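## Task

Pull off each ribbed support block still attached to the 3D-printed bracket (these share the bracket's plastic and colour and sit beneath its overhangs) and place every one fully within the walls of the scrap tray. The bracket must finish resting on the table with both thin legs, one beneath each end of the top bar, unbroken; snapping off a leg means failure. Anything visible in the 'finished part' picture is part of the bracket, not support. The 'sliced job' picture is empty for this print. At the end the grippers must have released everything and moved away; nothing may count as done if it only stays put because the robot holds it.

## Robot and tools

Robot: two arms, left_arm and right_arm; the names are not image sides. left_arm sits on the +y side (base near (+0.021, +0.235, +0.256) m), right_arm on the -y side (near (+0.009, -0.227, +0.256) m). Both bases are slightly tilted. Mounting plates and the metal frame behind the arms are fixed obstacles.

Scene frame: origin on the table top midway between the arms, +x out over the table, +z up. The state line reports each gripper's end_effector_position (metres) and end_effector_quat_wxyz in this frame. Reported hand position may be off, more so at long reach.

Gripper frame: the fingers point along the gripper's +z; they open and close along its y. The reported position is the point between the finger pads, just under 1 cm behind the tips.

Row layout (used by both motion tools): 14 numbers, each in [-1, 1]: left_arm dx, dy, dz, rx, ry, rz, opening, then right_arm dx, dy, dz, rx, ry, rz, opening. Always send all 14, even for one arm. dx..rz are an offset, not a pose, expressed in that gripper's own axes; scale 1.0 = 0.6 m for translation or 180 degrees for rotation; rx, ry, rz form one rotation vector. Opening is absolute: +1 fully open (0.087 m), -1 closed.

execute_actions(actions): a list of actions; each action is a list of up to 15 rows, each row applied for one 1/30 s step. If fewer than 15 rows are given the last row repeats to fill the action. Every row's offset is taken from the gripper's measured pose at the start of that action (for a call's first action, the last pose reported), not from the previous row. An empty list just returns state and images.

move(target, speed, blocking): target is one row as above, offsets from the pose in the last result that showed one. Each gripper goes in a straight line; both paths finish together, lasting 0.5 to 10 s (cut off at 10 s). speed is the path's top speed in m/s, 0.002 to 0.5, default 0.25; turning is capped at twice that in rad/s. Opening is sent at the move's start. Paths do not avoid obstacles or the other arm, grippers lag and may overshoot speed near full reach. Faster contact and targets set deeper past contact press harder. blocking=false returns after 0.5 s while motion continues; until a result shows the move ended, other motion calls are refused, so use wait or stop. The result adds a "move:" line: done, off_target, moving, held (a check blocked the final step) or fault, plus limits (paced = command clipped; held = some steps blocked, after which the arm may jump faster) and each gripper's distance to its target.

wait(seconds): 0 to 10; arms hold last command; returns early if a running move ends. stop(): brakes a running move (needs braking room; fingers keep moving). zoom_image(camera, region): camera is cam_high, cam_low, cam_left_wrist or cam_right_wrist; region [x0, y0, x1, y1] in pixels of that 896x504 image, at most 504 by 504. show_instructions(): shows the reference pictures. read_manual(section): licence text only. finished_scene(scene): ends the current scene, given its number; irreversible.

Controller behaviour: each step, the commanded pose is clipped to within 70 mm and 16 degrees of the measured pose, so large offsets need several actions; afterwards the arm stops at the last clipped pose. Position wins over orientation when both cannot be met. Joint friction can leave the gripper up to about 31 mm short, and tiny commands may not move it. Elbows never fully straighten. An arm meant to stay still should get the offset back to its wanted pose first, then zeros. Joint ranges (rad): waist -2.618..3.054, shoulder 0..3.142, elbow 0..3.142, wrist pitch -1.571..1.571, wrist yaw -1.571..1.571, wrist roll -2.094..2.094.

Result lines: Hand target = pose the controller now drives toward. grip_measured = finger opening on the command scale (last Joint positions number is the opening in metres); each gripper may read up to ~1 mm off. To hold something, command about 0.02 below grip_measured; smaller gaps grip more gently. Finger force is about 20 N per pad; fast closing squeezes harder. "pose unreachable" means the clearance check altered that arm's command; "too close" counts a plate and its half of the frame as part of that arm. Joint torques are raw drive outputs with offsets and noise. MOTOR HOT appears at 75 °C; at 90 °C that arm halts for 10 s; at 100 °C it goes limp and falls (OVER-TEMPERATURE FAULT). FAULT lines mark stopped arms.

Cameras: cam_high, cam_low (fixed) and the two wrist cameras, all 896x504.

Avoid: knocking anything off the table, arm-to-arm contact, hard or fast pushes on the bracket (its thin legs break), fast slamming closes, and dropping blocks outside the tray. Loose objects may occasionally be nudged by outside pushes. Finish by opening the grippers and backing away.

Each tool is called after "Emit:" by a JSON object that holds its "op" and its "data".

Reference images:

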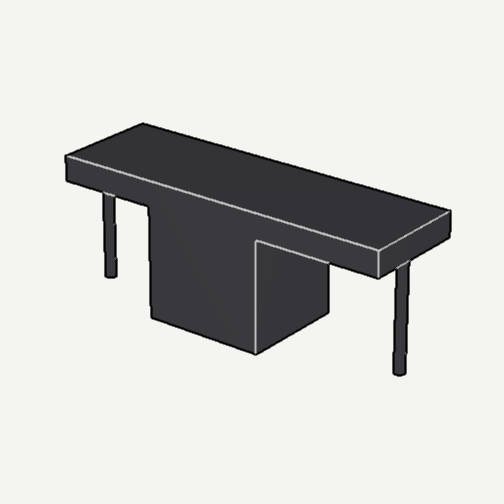

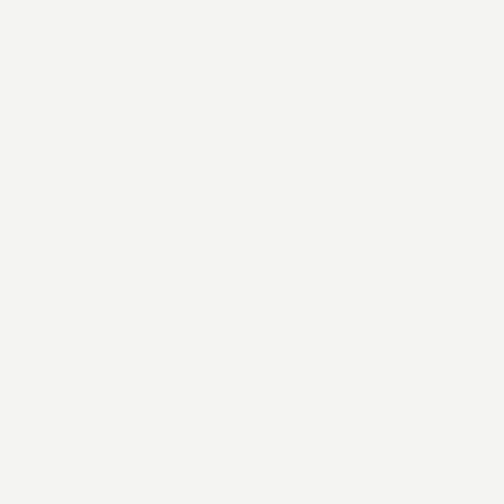

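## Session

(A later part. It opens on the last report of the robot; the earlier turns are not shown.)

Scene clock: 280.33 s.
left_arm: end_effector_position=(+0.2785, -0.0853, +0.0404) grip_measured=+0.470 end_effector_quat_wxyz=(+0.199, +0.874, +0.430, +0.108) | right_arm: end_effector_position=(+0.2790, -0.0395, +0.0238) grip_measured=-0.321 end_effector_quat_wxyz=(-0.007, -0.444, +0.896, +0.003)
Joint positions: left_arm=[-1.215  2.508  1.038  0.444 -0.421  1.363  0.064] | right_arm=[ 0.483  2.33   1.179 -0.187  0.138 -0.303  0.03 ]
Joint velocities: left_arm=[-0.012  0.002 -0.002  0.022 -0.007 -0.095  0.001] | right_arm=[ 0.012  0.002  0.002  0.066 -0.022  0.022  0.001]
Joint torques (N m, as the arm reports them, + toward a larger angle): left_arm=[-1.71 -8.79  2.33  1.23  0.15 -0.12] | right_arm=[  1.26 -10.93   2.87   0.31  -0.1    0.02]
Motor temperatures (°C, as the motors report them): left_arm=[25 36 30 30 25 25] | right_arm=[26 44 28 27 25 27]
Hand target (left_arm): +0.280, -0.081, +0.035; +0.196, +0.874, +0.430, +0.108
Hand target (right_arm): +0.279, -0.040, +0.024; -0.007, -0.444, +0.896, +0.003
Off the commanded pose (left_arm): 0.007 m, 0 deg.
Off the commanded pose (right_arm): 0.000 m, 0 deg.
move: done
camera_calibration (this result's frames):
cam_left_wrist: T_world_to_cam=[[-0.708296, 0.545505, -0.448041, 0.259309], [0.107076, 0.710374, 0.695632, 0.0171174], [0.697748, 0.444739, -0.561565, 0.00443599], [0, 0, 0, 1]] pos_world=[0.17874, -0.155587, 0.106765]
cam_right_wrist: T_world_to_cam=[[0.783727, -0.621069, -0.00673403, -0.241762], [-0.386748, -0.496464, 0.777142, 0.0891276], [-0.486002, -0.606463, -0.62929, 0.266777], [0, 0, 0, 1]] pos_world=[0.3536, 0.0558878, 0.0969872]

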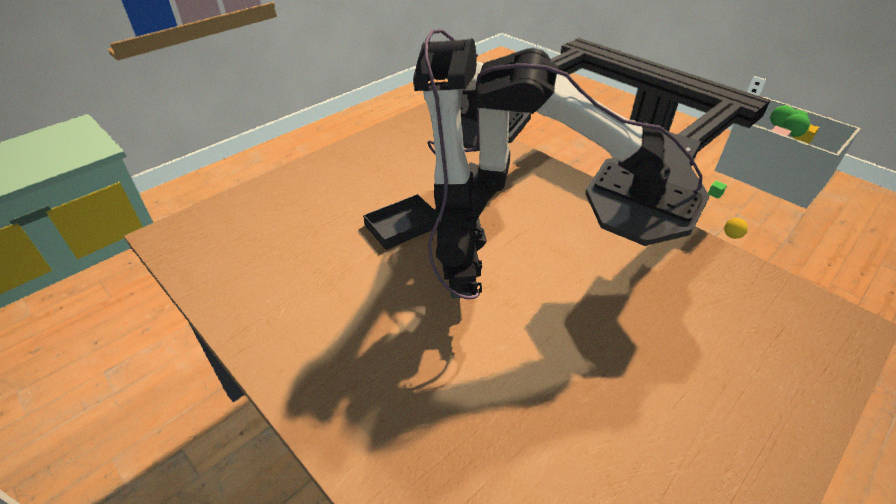

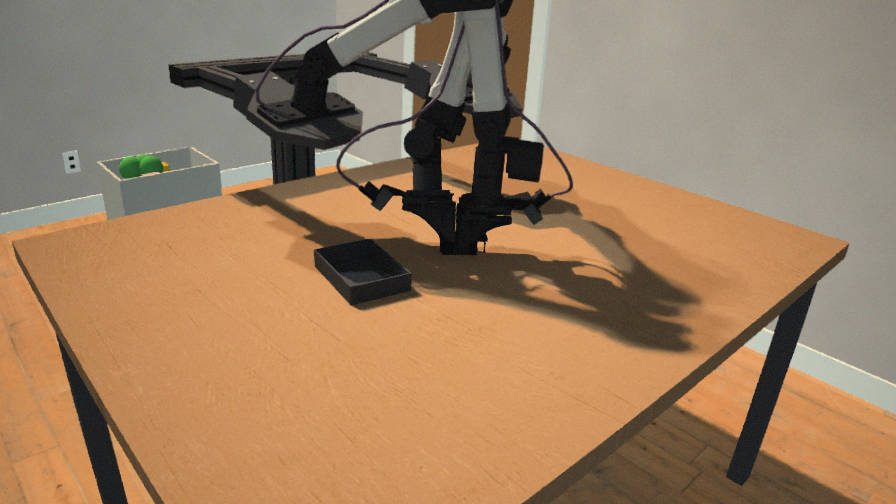

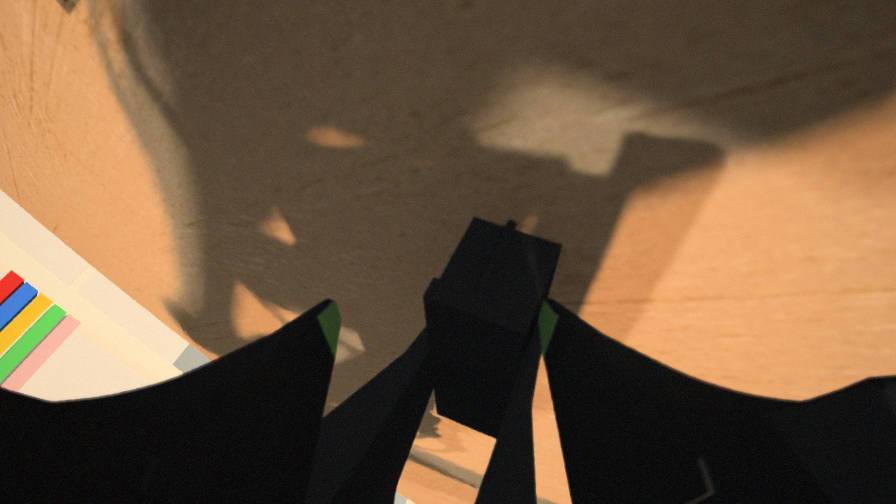

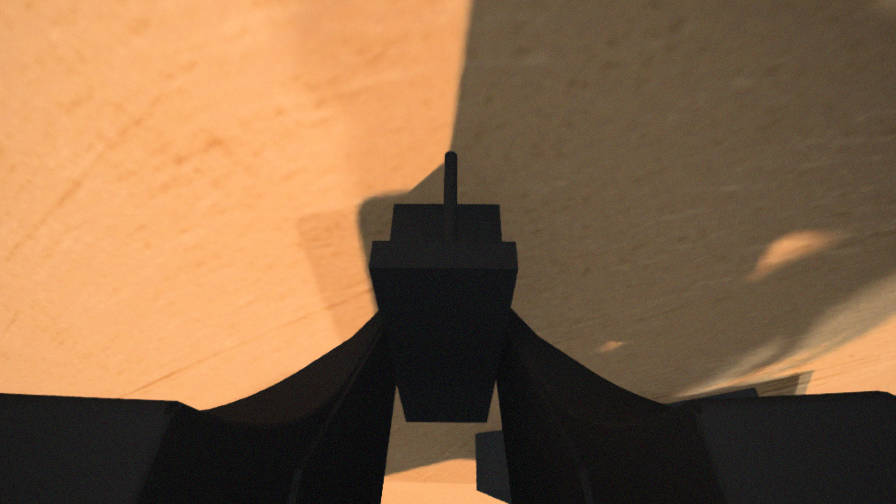

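Emit:
{"op": "execute_actions", "data": {"actions": [[[0,0,0,0,0,0,0.46,0,0,0,0,0,0,-0.35],[0,0,0,0,0,0,0.45,0,0,0,0,0,0,-0.35],[0,0,0,0,0,0,0.44,0,0,0,0,0,0,-0.35],[0,0,0,0,0,0,0.43,0,0,0,0,0,0,-0.35],[0,0,0,0,0,0,0.42,0,0,0,0,0,0,-0.35],[0,0,0,0,0,0,0.41,0,0,0,0,0,0,-0.35],[0,0,0,0,0,0,0.40,0,0,0,0,0,0,-0.35],[0,0,0,0,0,0,0.39,0,0,0,0,0,0,-0.35],[0,0,0,0,0,0,0.38,0,0,0,0,0,0,-0.35],[0,0,0,0,0,0,0.37,0,0,0,0,0,0,-0.35],[0,0,0,0,0,0,0.36,0,0,0,0,0,0,-0.35],[0,0,0,0,0,0,0.35,0,0,0,0,0,0,-0.35],[0,0,0,0,0,0,0.34,0,0,0,0,0,0,-0.35],[0,0,0,0,0,0,0.33,0,0,0,0,0,0,-0.35],[0,0,0,0,0,0,0.33,0,0,0,0,0,0,-0.35]]]}}

Emit:
{"op": "wait", "data": {"seconds": 0.5}}

Scene clock: 289.57 s.
left_arm: end_effector_position=(+0.2777, -0.0849, +0.0399) grip_measured=+0.332 end_effector_quat_wxyz=(+0.198, +0.875, +0.430, +0.107) | right_arm: end_effector_position=(+0.2798, -0.0404, +0.0239) grip_measured=-0.321 end_effector_quat_wxyz=(-0.006, -0.444, +0.896, -0.001)
Joint positions: left_arm=[-1.215  2.508  1.038  0.441 -0.419  1.361  0.058] | right_arm=[ 0.483  2.33   1.179 -0.186  0.145 -0.303  0.03 ]
Joint velocities: left_arm=[-0.002  0.002 -0.017 -0.022 -0.022 -0.007 -0.002] | right_arm=[ 0.012 -0.022 -0.002 -0.037 -0.051  0.022 -0.001]
Joint torques (N m, as the arm reports them, + toward a larger angle): left_arm=[-2.92 -9.67  2.57  1.17  0.02 -0.15] | right_arm=[  1.26 -10.87   2.94   0.33  -0.2    0.04]
Motor temperatures (°C, as the motors report them): left_arm=[25 37 30 31 25 25] | right_arm=[26 45 27 27 25 27]
Hand target (left_arm): +0.278, -0.085, +0.040; +0.199, +0.874, +0.430, +0.108
Hand target (right_arm): +0.279, -0.040, +0.024; -0.007, -0.444, +0.896, +0.003
Off the commanded pose (left_arm): 0.001 m, 0 deg.
Off the commanded pose (right_arm): 0.001 m, 0 deg.
camera_calibration (this result's frames):
cam_left_wrist: T_world_to_cam=[[-0.7097, 0.546527, -0.444561, 0.258689], [0.110243, 0.709406, 0.696125, 0.0163076], [0.695826, 0.44503, -0.563715, 0.00520166], [0, 0, 0, 1]] pos_world=[0.178174, -0.155264, 0.106583]
cam_right_wrist: T_world_to_cam=[[0.783759, -0.621065, -0.0000359723, -0.243112], [-0.390064, -0.49229, 0.778139, 0.089989], [-0.483292, -0.60986, -0.628092, 0.265708], [0, 0, 0, 1]] pos_world=[0.354058, 0.0553568, 0.0968561]

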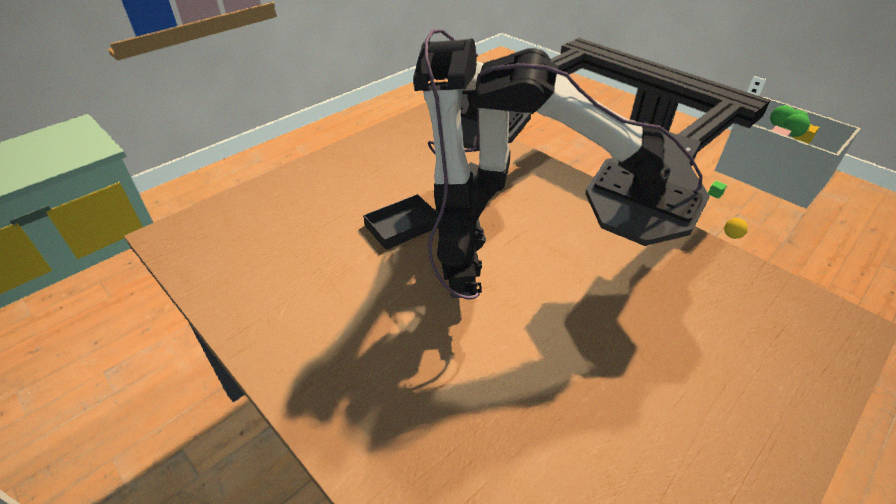

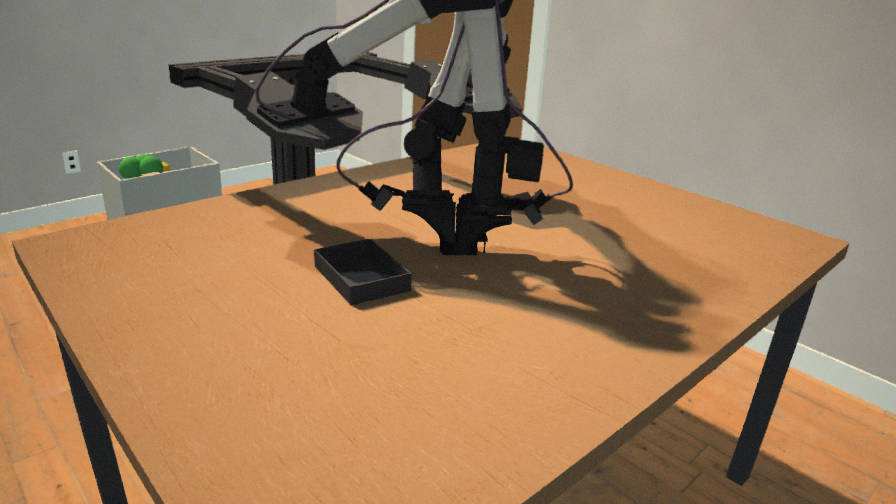

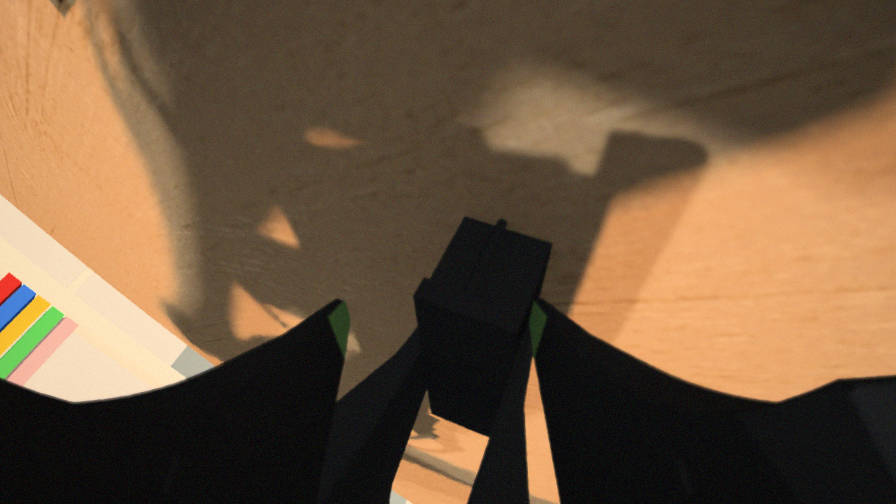

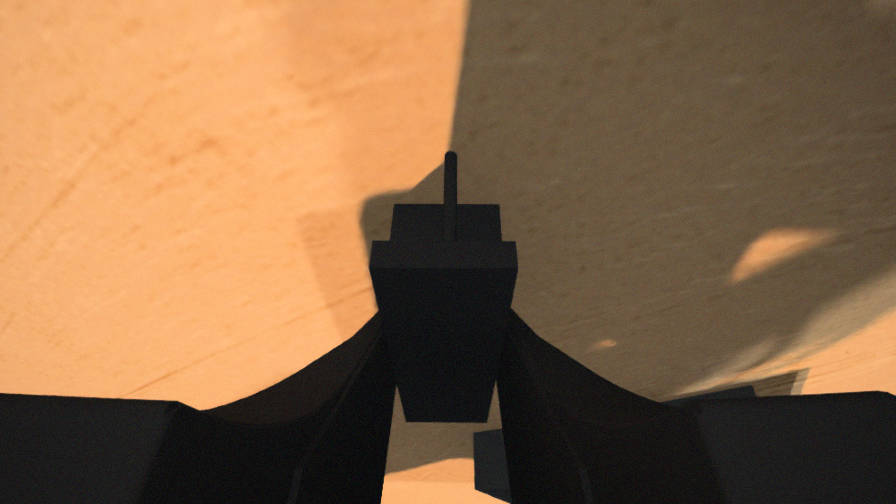

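Scene clock: 290.07 s.
left_arm: end_effector_position=(+0.2776, -0.0848, +0.0399) grip_measured=+0.330 end_effector_quat_wxyz=(+0.198, +0.875, +0.430, +0.107) | right_arm: end_effector_position=(+0.2798, -0.0404, +0.0239) grip_measured=-0.321 end_effector_quat_wxyz=(-0.006, -0.444, +0.896, -0.001)
Joint positions: left_arm=[-1.215  2.508  1.038  0.44  -0.419  1.361  0.058] | right_arm=[ 0.483  2.33   1.179 -0.186  0.145 -0.303  0.03 ]
Joint velocities: left_arm=[-0.017 -0.007  0.002  0.066 -0.037 -0.037 -0.   ] | right_arm=[-0.002 -0.007 -0.012  0.007 -0.037  0.051  0.   ]
Joint torques (N m, as the arm reports them, + toward a larger angle): left_arm=[-2.96 -9.74  2.65  1.13  0.02 -0.15] | right_arm=[  1.24 -10.99   2.83   0.29  -0.18   0.05]
Motor temperatures (°C, as the motors report them): left_arm=[25 37 30 31 25 25] | right_arm=[26 45 27 27 25 27]
Hand target (left_arm): +0.278, -0.085, +0.040; +0.199, +0.874, +0.430, +0.108
Hand target (right_arm): +0.279, -0.039, +0.024; -0.007, -0.444, +0.896, +0.003
Off the commanded pose (left_arm): 0.001 m, 0 deg.
Off the commanded pose (right_arm): 0.001 m, 0 deg.
wait: 0.50 s; at rest by 0.17 s
camera_calibration (this result's frames):
cam_left_wrist: T_world_to_cam=[[-0.709959, 0.546435, -0.44426, 0.258645], [0.110272, 0.709308, 0.69622, 0.0162722], [0.695556, 0.445298, -0.563837, 0.00529187], [0, 0, 0, 1]] pos_world=[0.178152, -0.155231, 0.10656]
cam_right_wrist: T_world_to_cam=[[0.783759, -0.621065, -0.0000359723, -0.243112], [-0.390064, -0.49229, 0.778139, 0.089989], [-0.483292, -0.60986, -0.628092, 0.265708], [0, 0, 0, 1]] pos_world=[0.354058, 0.0553568, 0.0968561]

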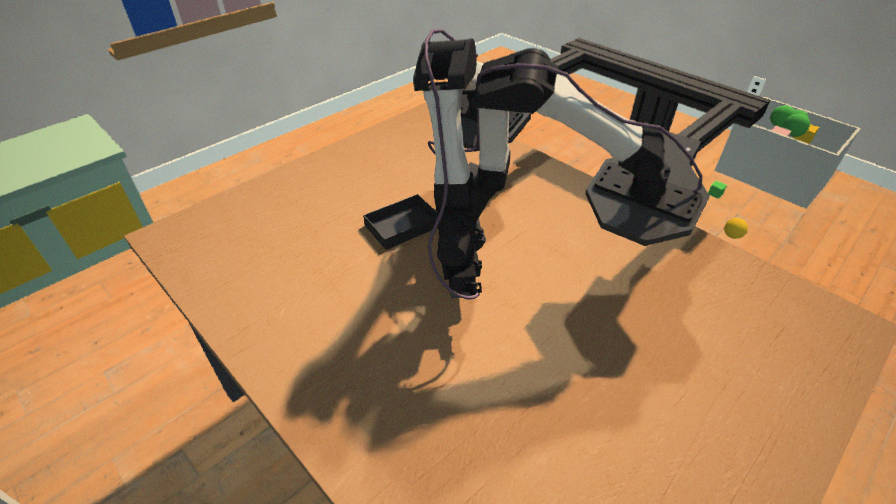

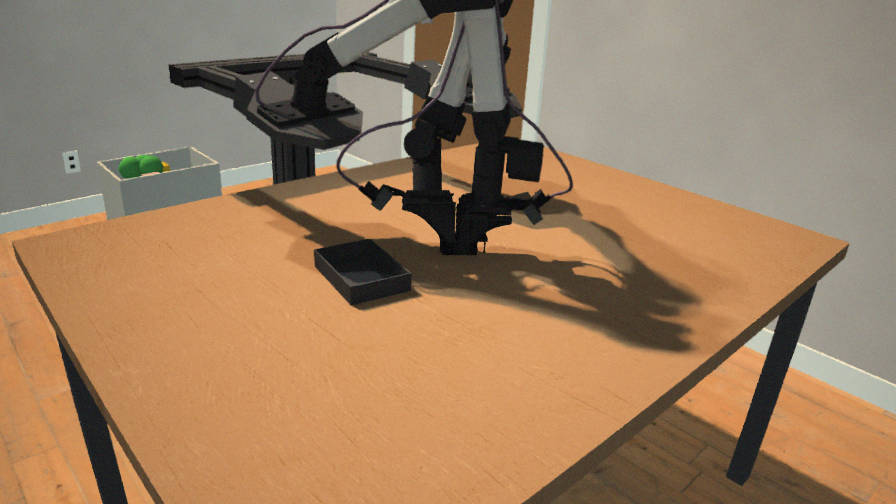

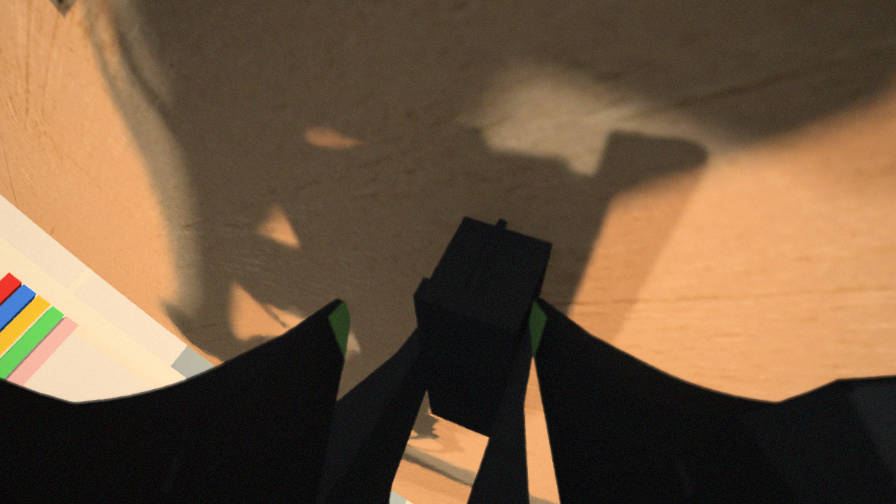

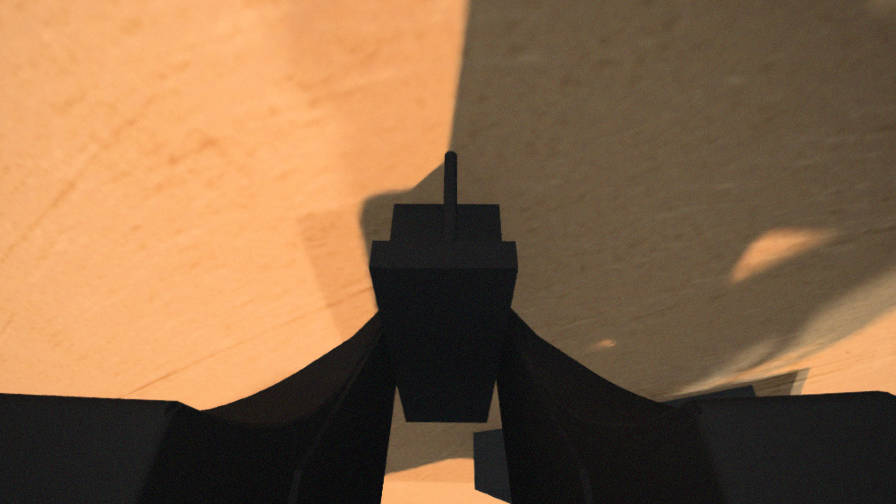

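Emit:
{"op": "move", "data": {"target": [0.003, -0.028, -0.003, 0, 0, 0, 0.2, 0, 0, -0.02, 0, 0, 0, -0.35], "speed": 0.03}}

Scene clock: 307.23 s.
left_arm: end_effector_position=(+0.2749, -0.0808, +0.0393) grip_measured=+0.200 end_effector_quat_wxyz=(+0.205, +0.871, +0.433, +0.107) | right_arm: end_effector_position=(+0.2872, -0.0385, +0.0329) grip_measured=-0.321 end_effector_quat_wxyz=(+0.004, -0.443, +0.896, -0.003)
Joint positions: left_arm=[-1.215  2.508  1.005  0.49  -0.418  1.358  0.052] | right_arm=[ 0.483  2.3    1.179 -0.198  0.152 -0.304  0.03 ]
Joint velocities: left_arm=[ 0.002 -0.007 -0.002  0.022  0.022 -0.037  0.002] | right_arm=[-0.012 -0.007 -0.017  0.007 -0.037 -0.081  0.   ]
Joint torques (N m, as the arm reports them, + toward a larger angle): left_arm=[-3.49 -8.68  0.3   1.2  -0.02 -0.23] | right_arm=[  1.64 -11.77   1.87   0.21  -0.18   0.08]
Motor temperatures (°C, as the motors report them): left_arm=[26 40 29 31 25 25] | right_arm=[26 45 27 27 25 27]
Hand target (left_arm): +0.266, -0.074, +0.034; +0.198, +0.874, +0.430, +0.107
Hand target (right_arm): +0.280, -0.040, +0.036; -0.006, -0.444, +0.896, -0.001
Off the commanded pose (left_arm): 0.012 m, 1 deg.
Off the commanded pose (right_arm): 0.008 m, 1 deg.
move: off_target (left_arm)
camera_calibration (this result's frames):
cam_left_wrist: T_world_to_cam=[[-0.710496, 0.534614, -0.457585, 0.253949], [0.100444, 0.720642, 0.685993, 0.0181478], [0.696496, 0.441433, -0.565712, 0.00463166], [0, 0, 0, 1]] pos_world=[0.175381, -0.150887, 0.106374]
cam_right_wrist: T_world_to_cam=[[0.782682, -0.622297, 0.0124755, -0.247859], [-0.405904, -0.495117, 0.76818, 0.0915368], [-0.47186, -0.606305, -0.640112, 0.273395], [0, 0, 0, 1]] pos_world=[0.360154, 0.0568399, 0.107779]

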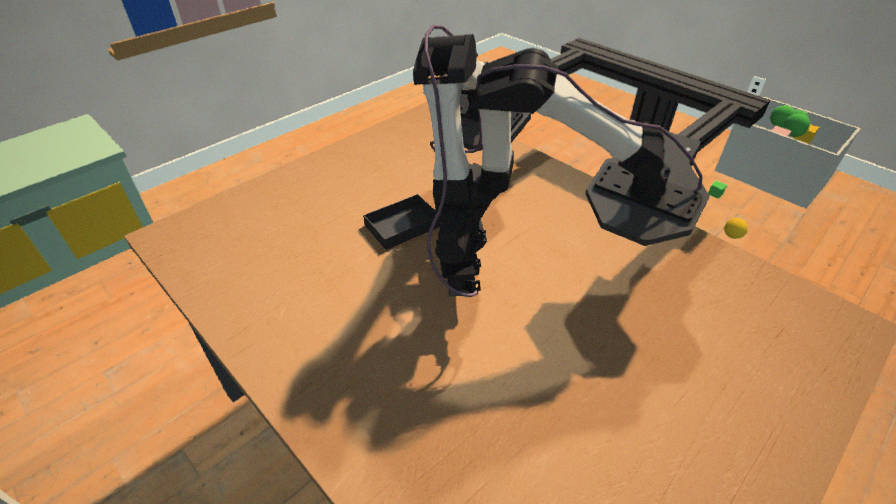

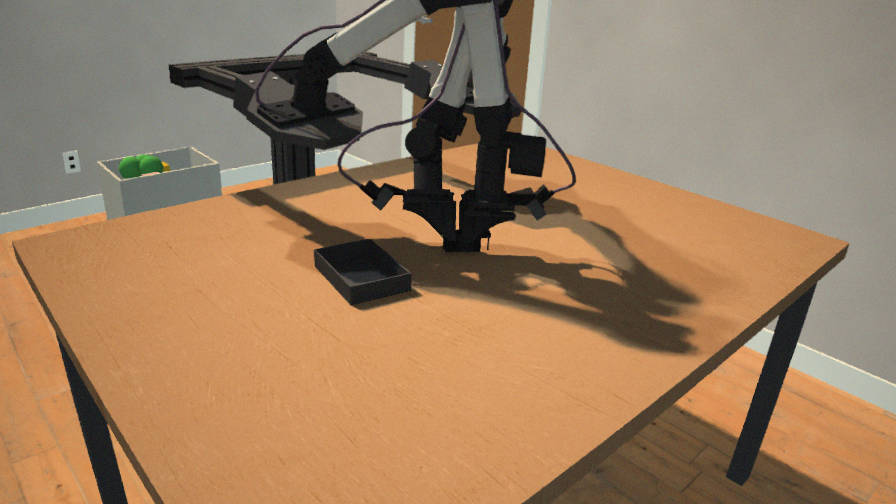

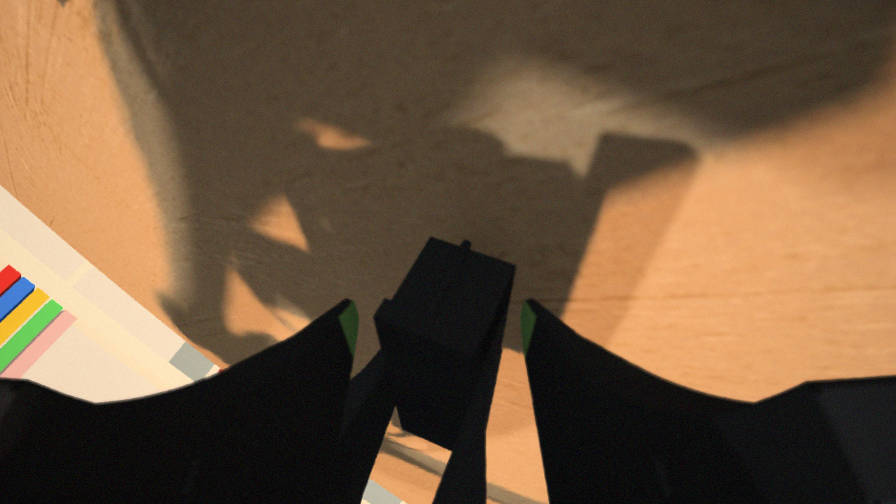

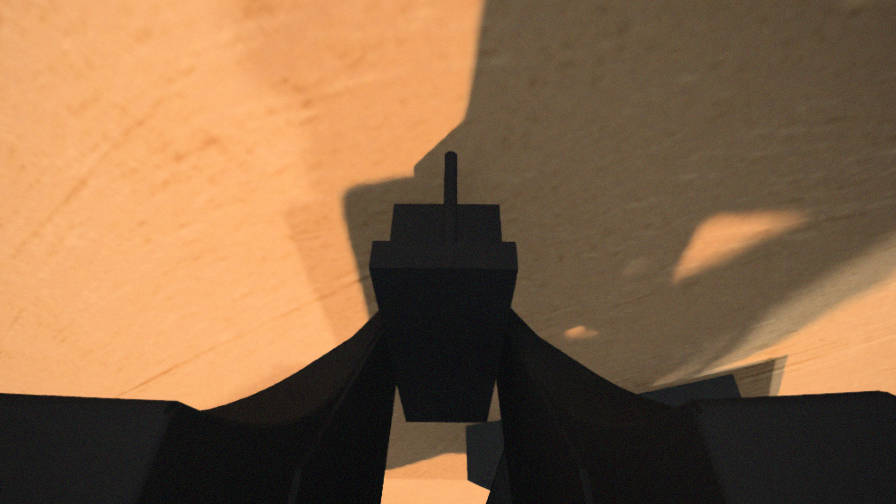

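Emit:
{"op": "zoom_image", "data": {"camera": "cam_left_wrist", "region": [320, 200, 580, 460]}}

Region (320, 200, 580, 460) of cam_left_wrist's 896x504 image, scaled by 1.938, with more detail than that image has.

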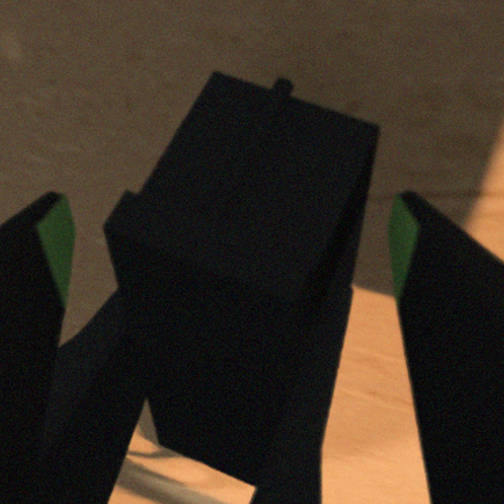

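Emit:
{"op": "execute_actions", "data": {"actions": [[[0,0,0,0,0,0,0.18,0,0,0,0,0,0,-0.35],[0,0,0,0,0,0,0.16,0,0,0,0,0,0,-0.35],[0,0,0,0,0,0,0.14,0,0,0,0,0,0,-0.35],[0,0,0,0,0,0,0.12,0,0,0,0,0,0,-0.35],[0,0,0,0,0,0,0.10,0,0,0,0,0,0,-0.35],[0,0,0,0,0,0,0.08,0,0,0,0,0,0,-0.35],[0,0,0,0,0,0,0.06,0,0,0,0,0,0,-0.35],[0,0,0,0,0,0,0.04,0,0,0,0,0,0,-0.35],[0,0,0,0,0,0,0.02,0,0,0,0,0,0,-0.35],[0,0,0,0,0,0,0.0,0,0,0,0,0,0,-0.35],[0,0,0,0,0,0,-0.02,0,0,0,0,0,0,-0.35],[0,0,0,0,0,0,-0.04,0,0,0,0,0,0,-0.35],[0,0,0,0,0,0,-0.06,0,0,0,0,0,0,-0.35],[0,0,0,0,0,0,-0.07,0,0,0,0,0,0,-0.35],[0,0,0,0,0,0,-0.08,0,0,0,0,0,0,-0.35]],[[0,0,0,0,0,0,-0.09,0,0,0,0,0,0,-0.35],[0,0,0,0,0,0,-0.095,0,0,0,0,0,0,-0.35],[0,0,0,0,0,0,-0.10,0,0,0,0,0,0,-0.35],[0,0,0,0,0,0,-0.105,0,0,0,0,0,0,-0.35],[0,0,0,0,0,0,-0.11,0,0,0,0,0,0,-0.35],[0,0,0,0,0,0,-0.115,0,0,0,0,0,0,-0.35],[0,0,0,0,0,0,-0.12,0,0,0,0,0,0,-0.35],[0,0,0,0,0,0,-0.125,0,0,0,0,0,0,-0.35],[0,0,0,0,0,0,-0.13,0,0,0,0,0,0,-0.35],[0,0,0,0,0,0,-0.135,0,0,0,0,0,0,-0.35],[0,0,0,0,0,0,-0.14,0,0,0,0,0,0,-0.35]]]}}

Scene clock: 327.47 s.
left_arm: end_effector_position=(+0.2752, -0.0816, +0.0396) grip_measured=-0.140 end_effector_quat_wxyz=(+0.207, +0.870, +0.434, +0.107) | right_arm: end_effector_position=(+0.2874, -0.0397, +0.0331) grip_measured=-0.321 end_effector_quat_wxyz=(+0.003, -0.443, +0.896, -0.006)
Joint positions: left_arm=[-1.215  2.508  1.005  0.494 -0.417  1.357  0.038] | right_arm=[ 0.483  2.3    1.179 -0.2    0.159 -0.304  0.03 ]
Joint velocities: left_arm=[ 0.002 -0.002  0.002  0.051 -0.007 -0.022 -0.   ] | right_arm=[-0.007  0.012  0.002 -0.051 -0.022  0.007 -0.   ]
Joint torques (N m, as the arm reports them, + toward a larger angle): left_arm=[-2.88 -9.53  2.35  1.13  0.03 -0.19] | right_arm=[  1.33 -10.94   3.11   0.34  -0.14   0.03]
Motor temperatures (°C, as the motors report them): left_arm=[26 41 29 31 25 25] | right_arm=[26 47 27 27 25 27]
Hand target (left_arm): +0.275, -0.082, +0.040; +0.207, +0.870, +0.434, +0.107
Hand target (right_arm): +0.287, -0.039, +0.033; +0.003, -0.443, +0.896, -0.004
Off the commanded pose (left_arm): 0.000 m, 0 deg.
Off the commanded pose (right_arm): 0.001 m, 0 deg.
camera_calibration (this result's frames):
cam_left_wrist: T_world_to_cam=[[-0.710717, 0.531895, -0.460401, 0.254633], [0.0989557, 0.723546, 0.683147, 0.0192189], [0.696483, 0.439965, -0.56687, 0.00480674], [0, 0, 0, 1]] pos_world=[0.175722, -0.151458, 0.106829]
cam_right_wrist: T_world_to_cam=[[0.782803, -0.622015, 0.0178042, -0.248967], [-0.407306, -0.490542, 0.770371, 0.0914523], [-0.470449, -0.6103, -0.637348, 0.272255], [0, 0, 0, 1]] pos_world=[0.360224, 0.0561571, 0.107502]

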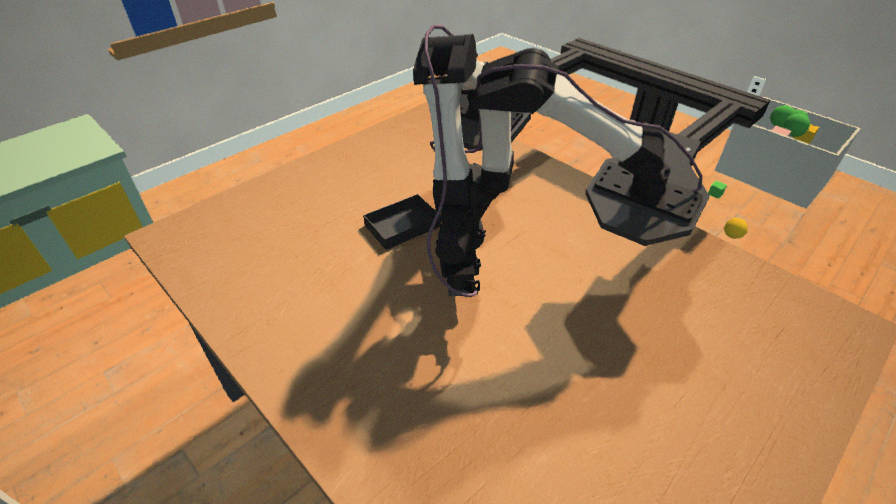

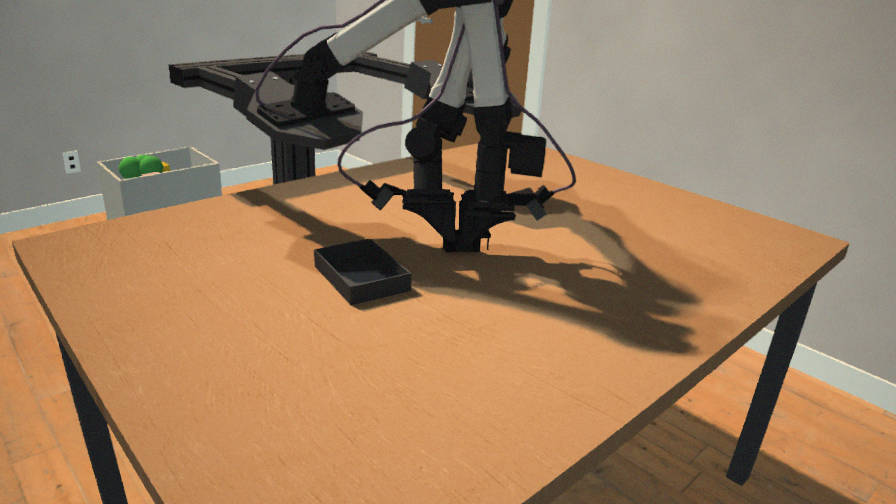

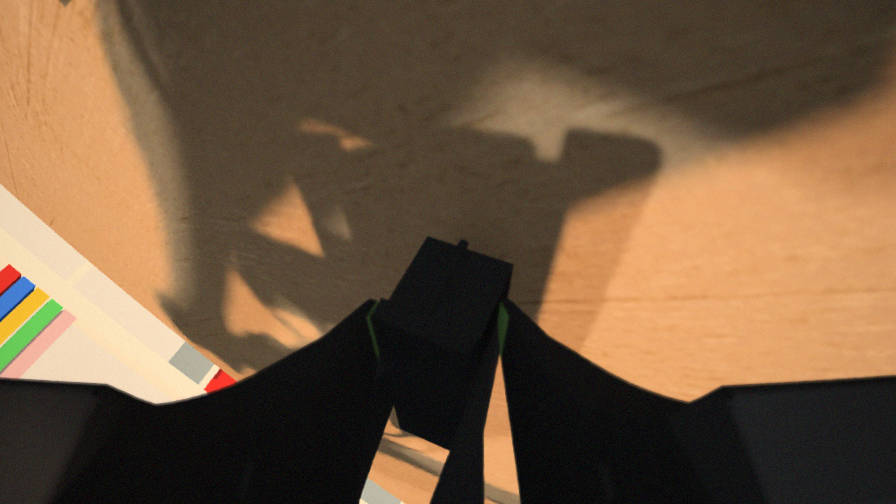

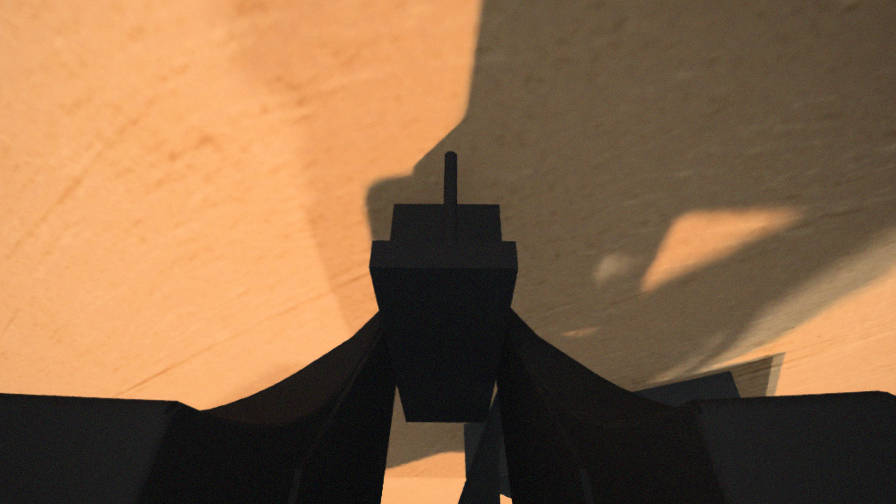

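Emit:
{"op": "execute_actions", "data": {"actions": [[[0,0,0,0,0,0,-0.145,0,0,0,0,0,0,-0.35],[0,0,0,0,0,0,-0.15,0,0,0,0,0,0,-0.35],[0,0,0,0,0,0,-0.155,0,0,0,0,0,0,-0.35],[0,0,0,0,0,0,-0.16,0,0,0,0,0,0,-0.35],[0,0,0,0,0,0,-0.165,0,0,0,0,0,0,-0.35],[0,0,0,0,0,0,-0.17,0,0,0,0,0,0,-0.35],[0,0,0,0,0,0,-0.175,0,0,0,0,0,0,-0.35],[0,0,0,0,0,0,-0.18,0,0,0,0,0,0,-0.35],[0,0,0,0,0,0,-0.185,0,0,0,0,0,0,-0.35],[0,0,0,0,0,0,-0.19,0,0,0,0,0,0,-0.35],[0,0,0,0,0,0,-0.195,0,0,0,0,0,0,-0.35],[0,0,0,0,0,0,-0.20,0,0,0,0,0,0,-0.35],[0,0,0,0,0,0,-0.205,0,0,0,0,0,0,-0.35],[0,0,0,0,0,0,-0.21,0,0,0,0,0,0,-0.35],[0,0,0,0,0,0,-0.21,0,0,0,0,0,0,-0.35]]]}}

Emit:
{"op": "wait", "data": {"seconds": 0.4}}

Scene clock: 332.50 s.
left_arm: end_effector_position=(+0.2750, -0.0816, +0.0395) grip_measured=-0.202 end_effector_quat_wxyz=(+0.208, +0.870, +0.434, +0.106) | right_arm: end_effector_position=(+0.2876, -0.0399, +0.0331) grip_measured=-0.321 end_effector_quat_wxyz=(+0.003, -0.443, +0.896, -0.007)
Joint positions: left_arm=[-1.215  2.508  1.005  0.494 -0.416  1.355  0.035] | right_arm=[ 0.483  2.3    1.179 -0.2    0.16  -0.304  0.03 ]
Joint velocities: left_arm=[ 0.012 -0.002  0.007  0.051 -0.037  0.051 -0.   ] | right_arm=[-0.002 -0.007 -0.002 -0.051 -0.051 -0.037  0.001]
Joint torques (N m, as the arm reports them, + toward a larger angle): left_arm=[-2.9  -9.55  2.34  1.13  0.04 -0.15] | right_arm=[  1.28 -11.     3.1    0.35  -0.13   0.02]
Motor temperatures (°C, as the motors report them): left_arm=[26 41 29 31 25 25] | right_arm=[26 47 27 27 25 27]
Hand target (left_arm): +0.275, -0.082, +0.040; +0.207, +0.870, +0.434, +0.107
Hand target (right_arm): +0.287, -0.040, +0.033; +0.003, -0.443, +0.896, -0.006
Off the commanded pose (left_arm): 0.000 m, 0 deg.
Off the commanded pose (right_arm): 0.000 m, 0 deg.
camera_calibration (this result's frames):
cam_left_wrist: T_world_to_cam=[[-0.711921, 0.530406, -0.460259, 0.254728], [0.0986808, 0.724452, 0.682226, 0.0195116], [0.695292, 0.440272, -0.568093, 0.00528852], [0, 0, 0, 1]] pos_world=[0.175744, -0.151573, 0.106934]
cam_right_wrist: T_world_to_cam=[[0.782777, -0.621993, 0.0196345, -0.249341], [-0.408158, -0.489337, 0.770686, 0.0916574], [-0.469753, -0.611289, -0.636913, 0.271944], [0, 0, 0, 1]] pos_world=[0.360335, 0.0559991, 0.107461]

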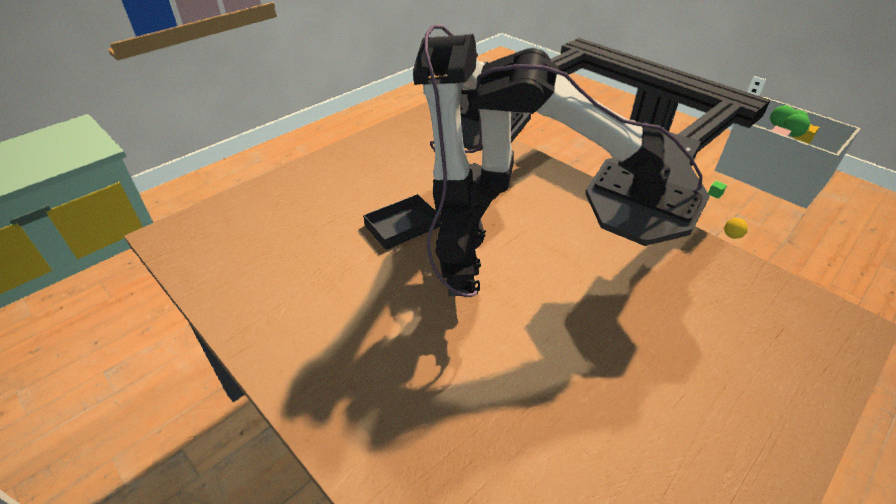

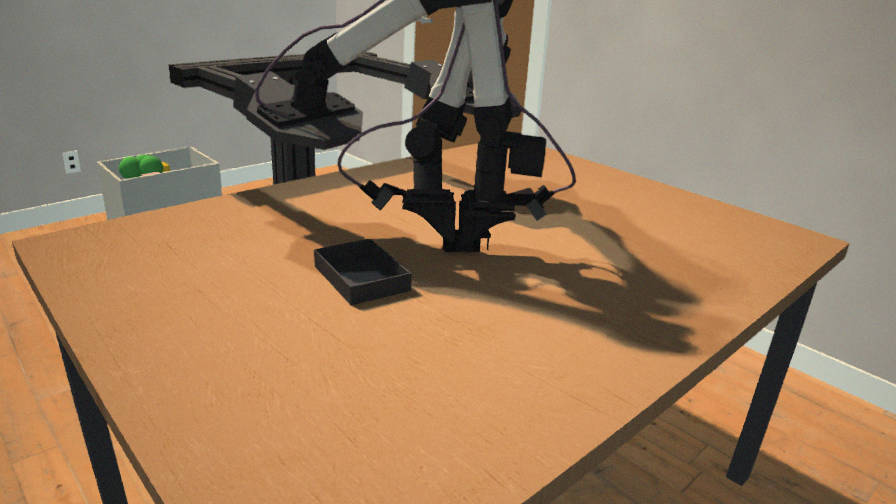

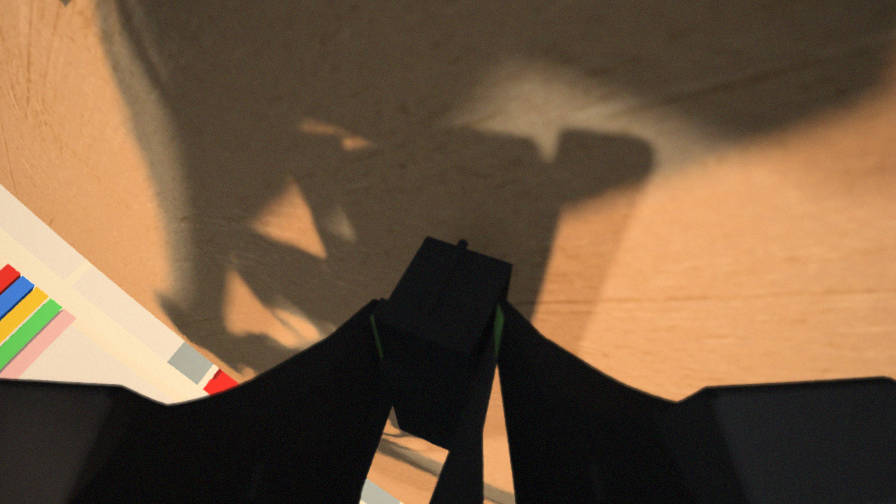

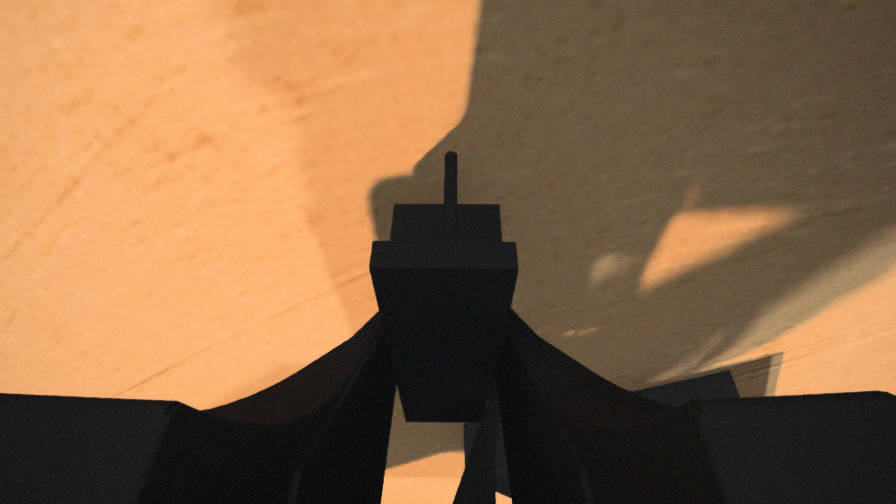

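Scene clock: 332.90 s.
left_arm: end_effector_position=(+0.2750, -0.0816, +0.0395) grip_measured=-0.202 end_effector_quat_wxyz=(+0.208, +0.870, +0.434, +0.106) | right_arm: end_effector_position=(+0.2876, -0.0399, +0.0331) grip_measured=-0.321 end_effector_quat_wxyz=(+0.003, -0.443, +0.896, -0.007)
Joint positions: left_arm=[-1.215  2.508  1.005  0.494 -0.416  1.355  0.035] | right_arm=[ 0.483  2.3    1.179 -0.2    0.16  -0.304  0.03 ]
Joint velocities: left_arm=[ 0.002 -0.007 -0.002 -0.051 -0.022 -0.007 -0.   ] | right_arm=[-0.002 -0.012  0.017 -0.051 -0.007 -0.022 -0.   ]
Joint torques (N m, as the arm reports them, + toward a larger angle): left_arm=[-2.85 -9.54  2.32  1.13  0.05 -0.17] | right_arm=[  1.21 -10.97   3.12   0.35  -0.14   0.04]
Motor temperatures (°C, as the motors report them): left_arm=[26 41 29 31 25 25] | right_arm=[26 47 27 27 25 27]
Hand target (left_arm): +0.275, -0.082, +0.040; +0.207, +0.870, +0.434, +0.107
Hand target (right_arm): +0.287, -0.040, +0.033; +0.003, -0.443, +0.896, -0.006
Off the commanded pose (left_arm): 0.000 m, 0 deg.
Off the commanded pose (right_arm): 0.000 m, 0 deg.
wait: 0.40 s; at rest by 0.17 s
camera_calibration (this result's frames):
cam_left_wrist: T_world_to_cam=[[-0.711921, 0.530406, -0.460259, 0.254728], [0.0986808, 0.724452, 0.682226, 0.0195116], [0.695292, 0.440272, -0.568093, 0.00528852], [0, 0, 0, 1]] pos_world=[0.175744, -0.151573, 0.106934]
cam_right_wrist: T_world_to_cam=[[0.782777, -0.621993, 0.0196345, -0.249341], [-0.408158, -0.489337, 0.770686, 0.0916574], [-0.469753, -0.611289, -0.636913, 0.271944], [0, 0, 0, 1]] pos_world=[0.360335, 0.0559991, 0.107461]

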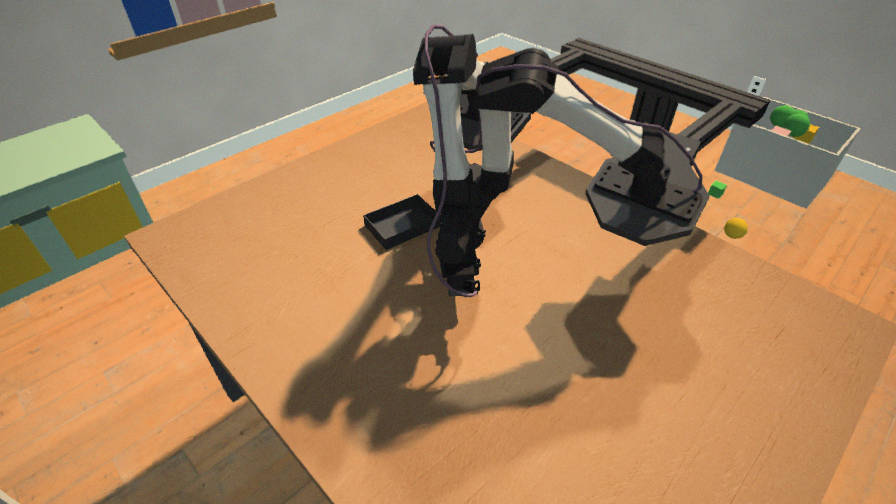

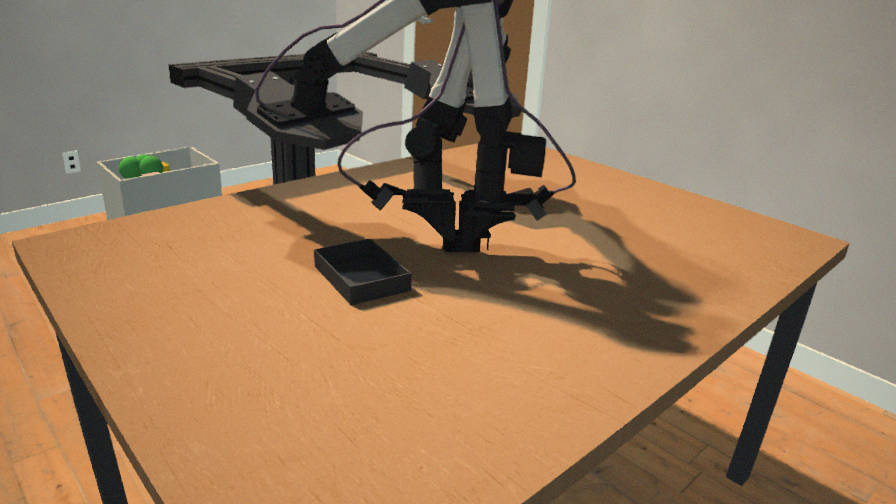

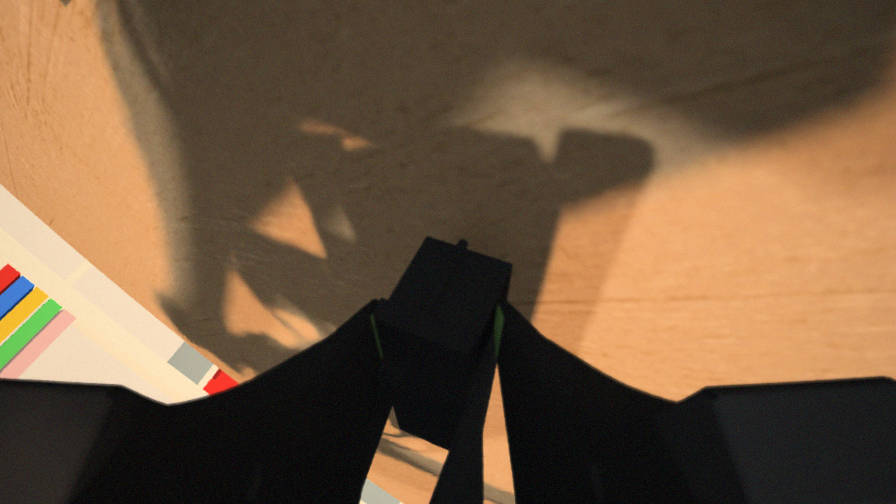

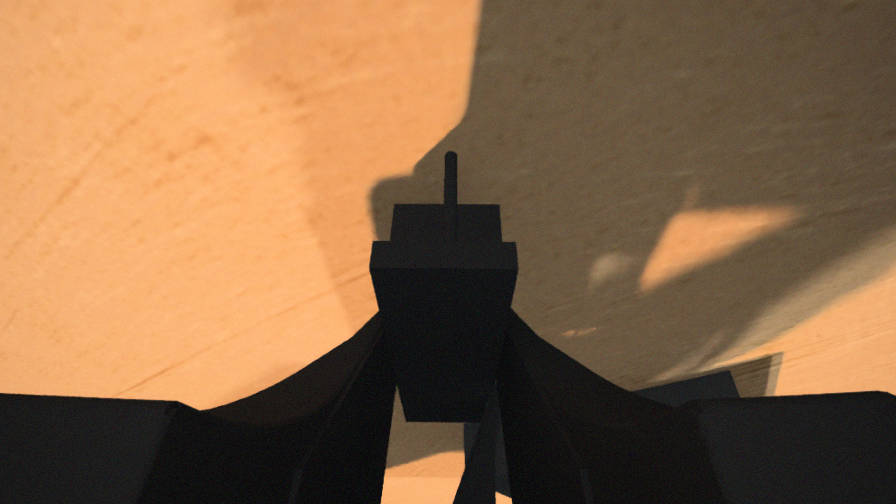

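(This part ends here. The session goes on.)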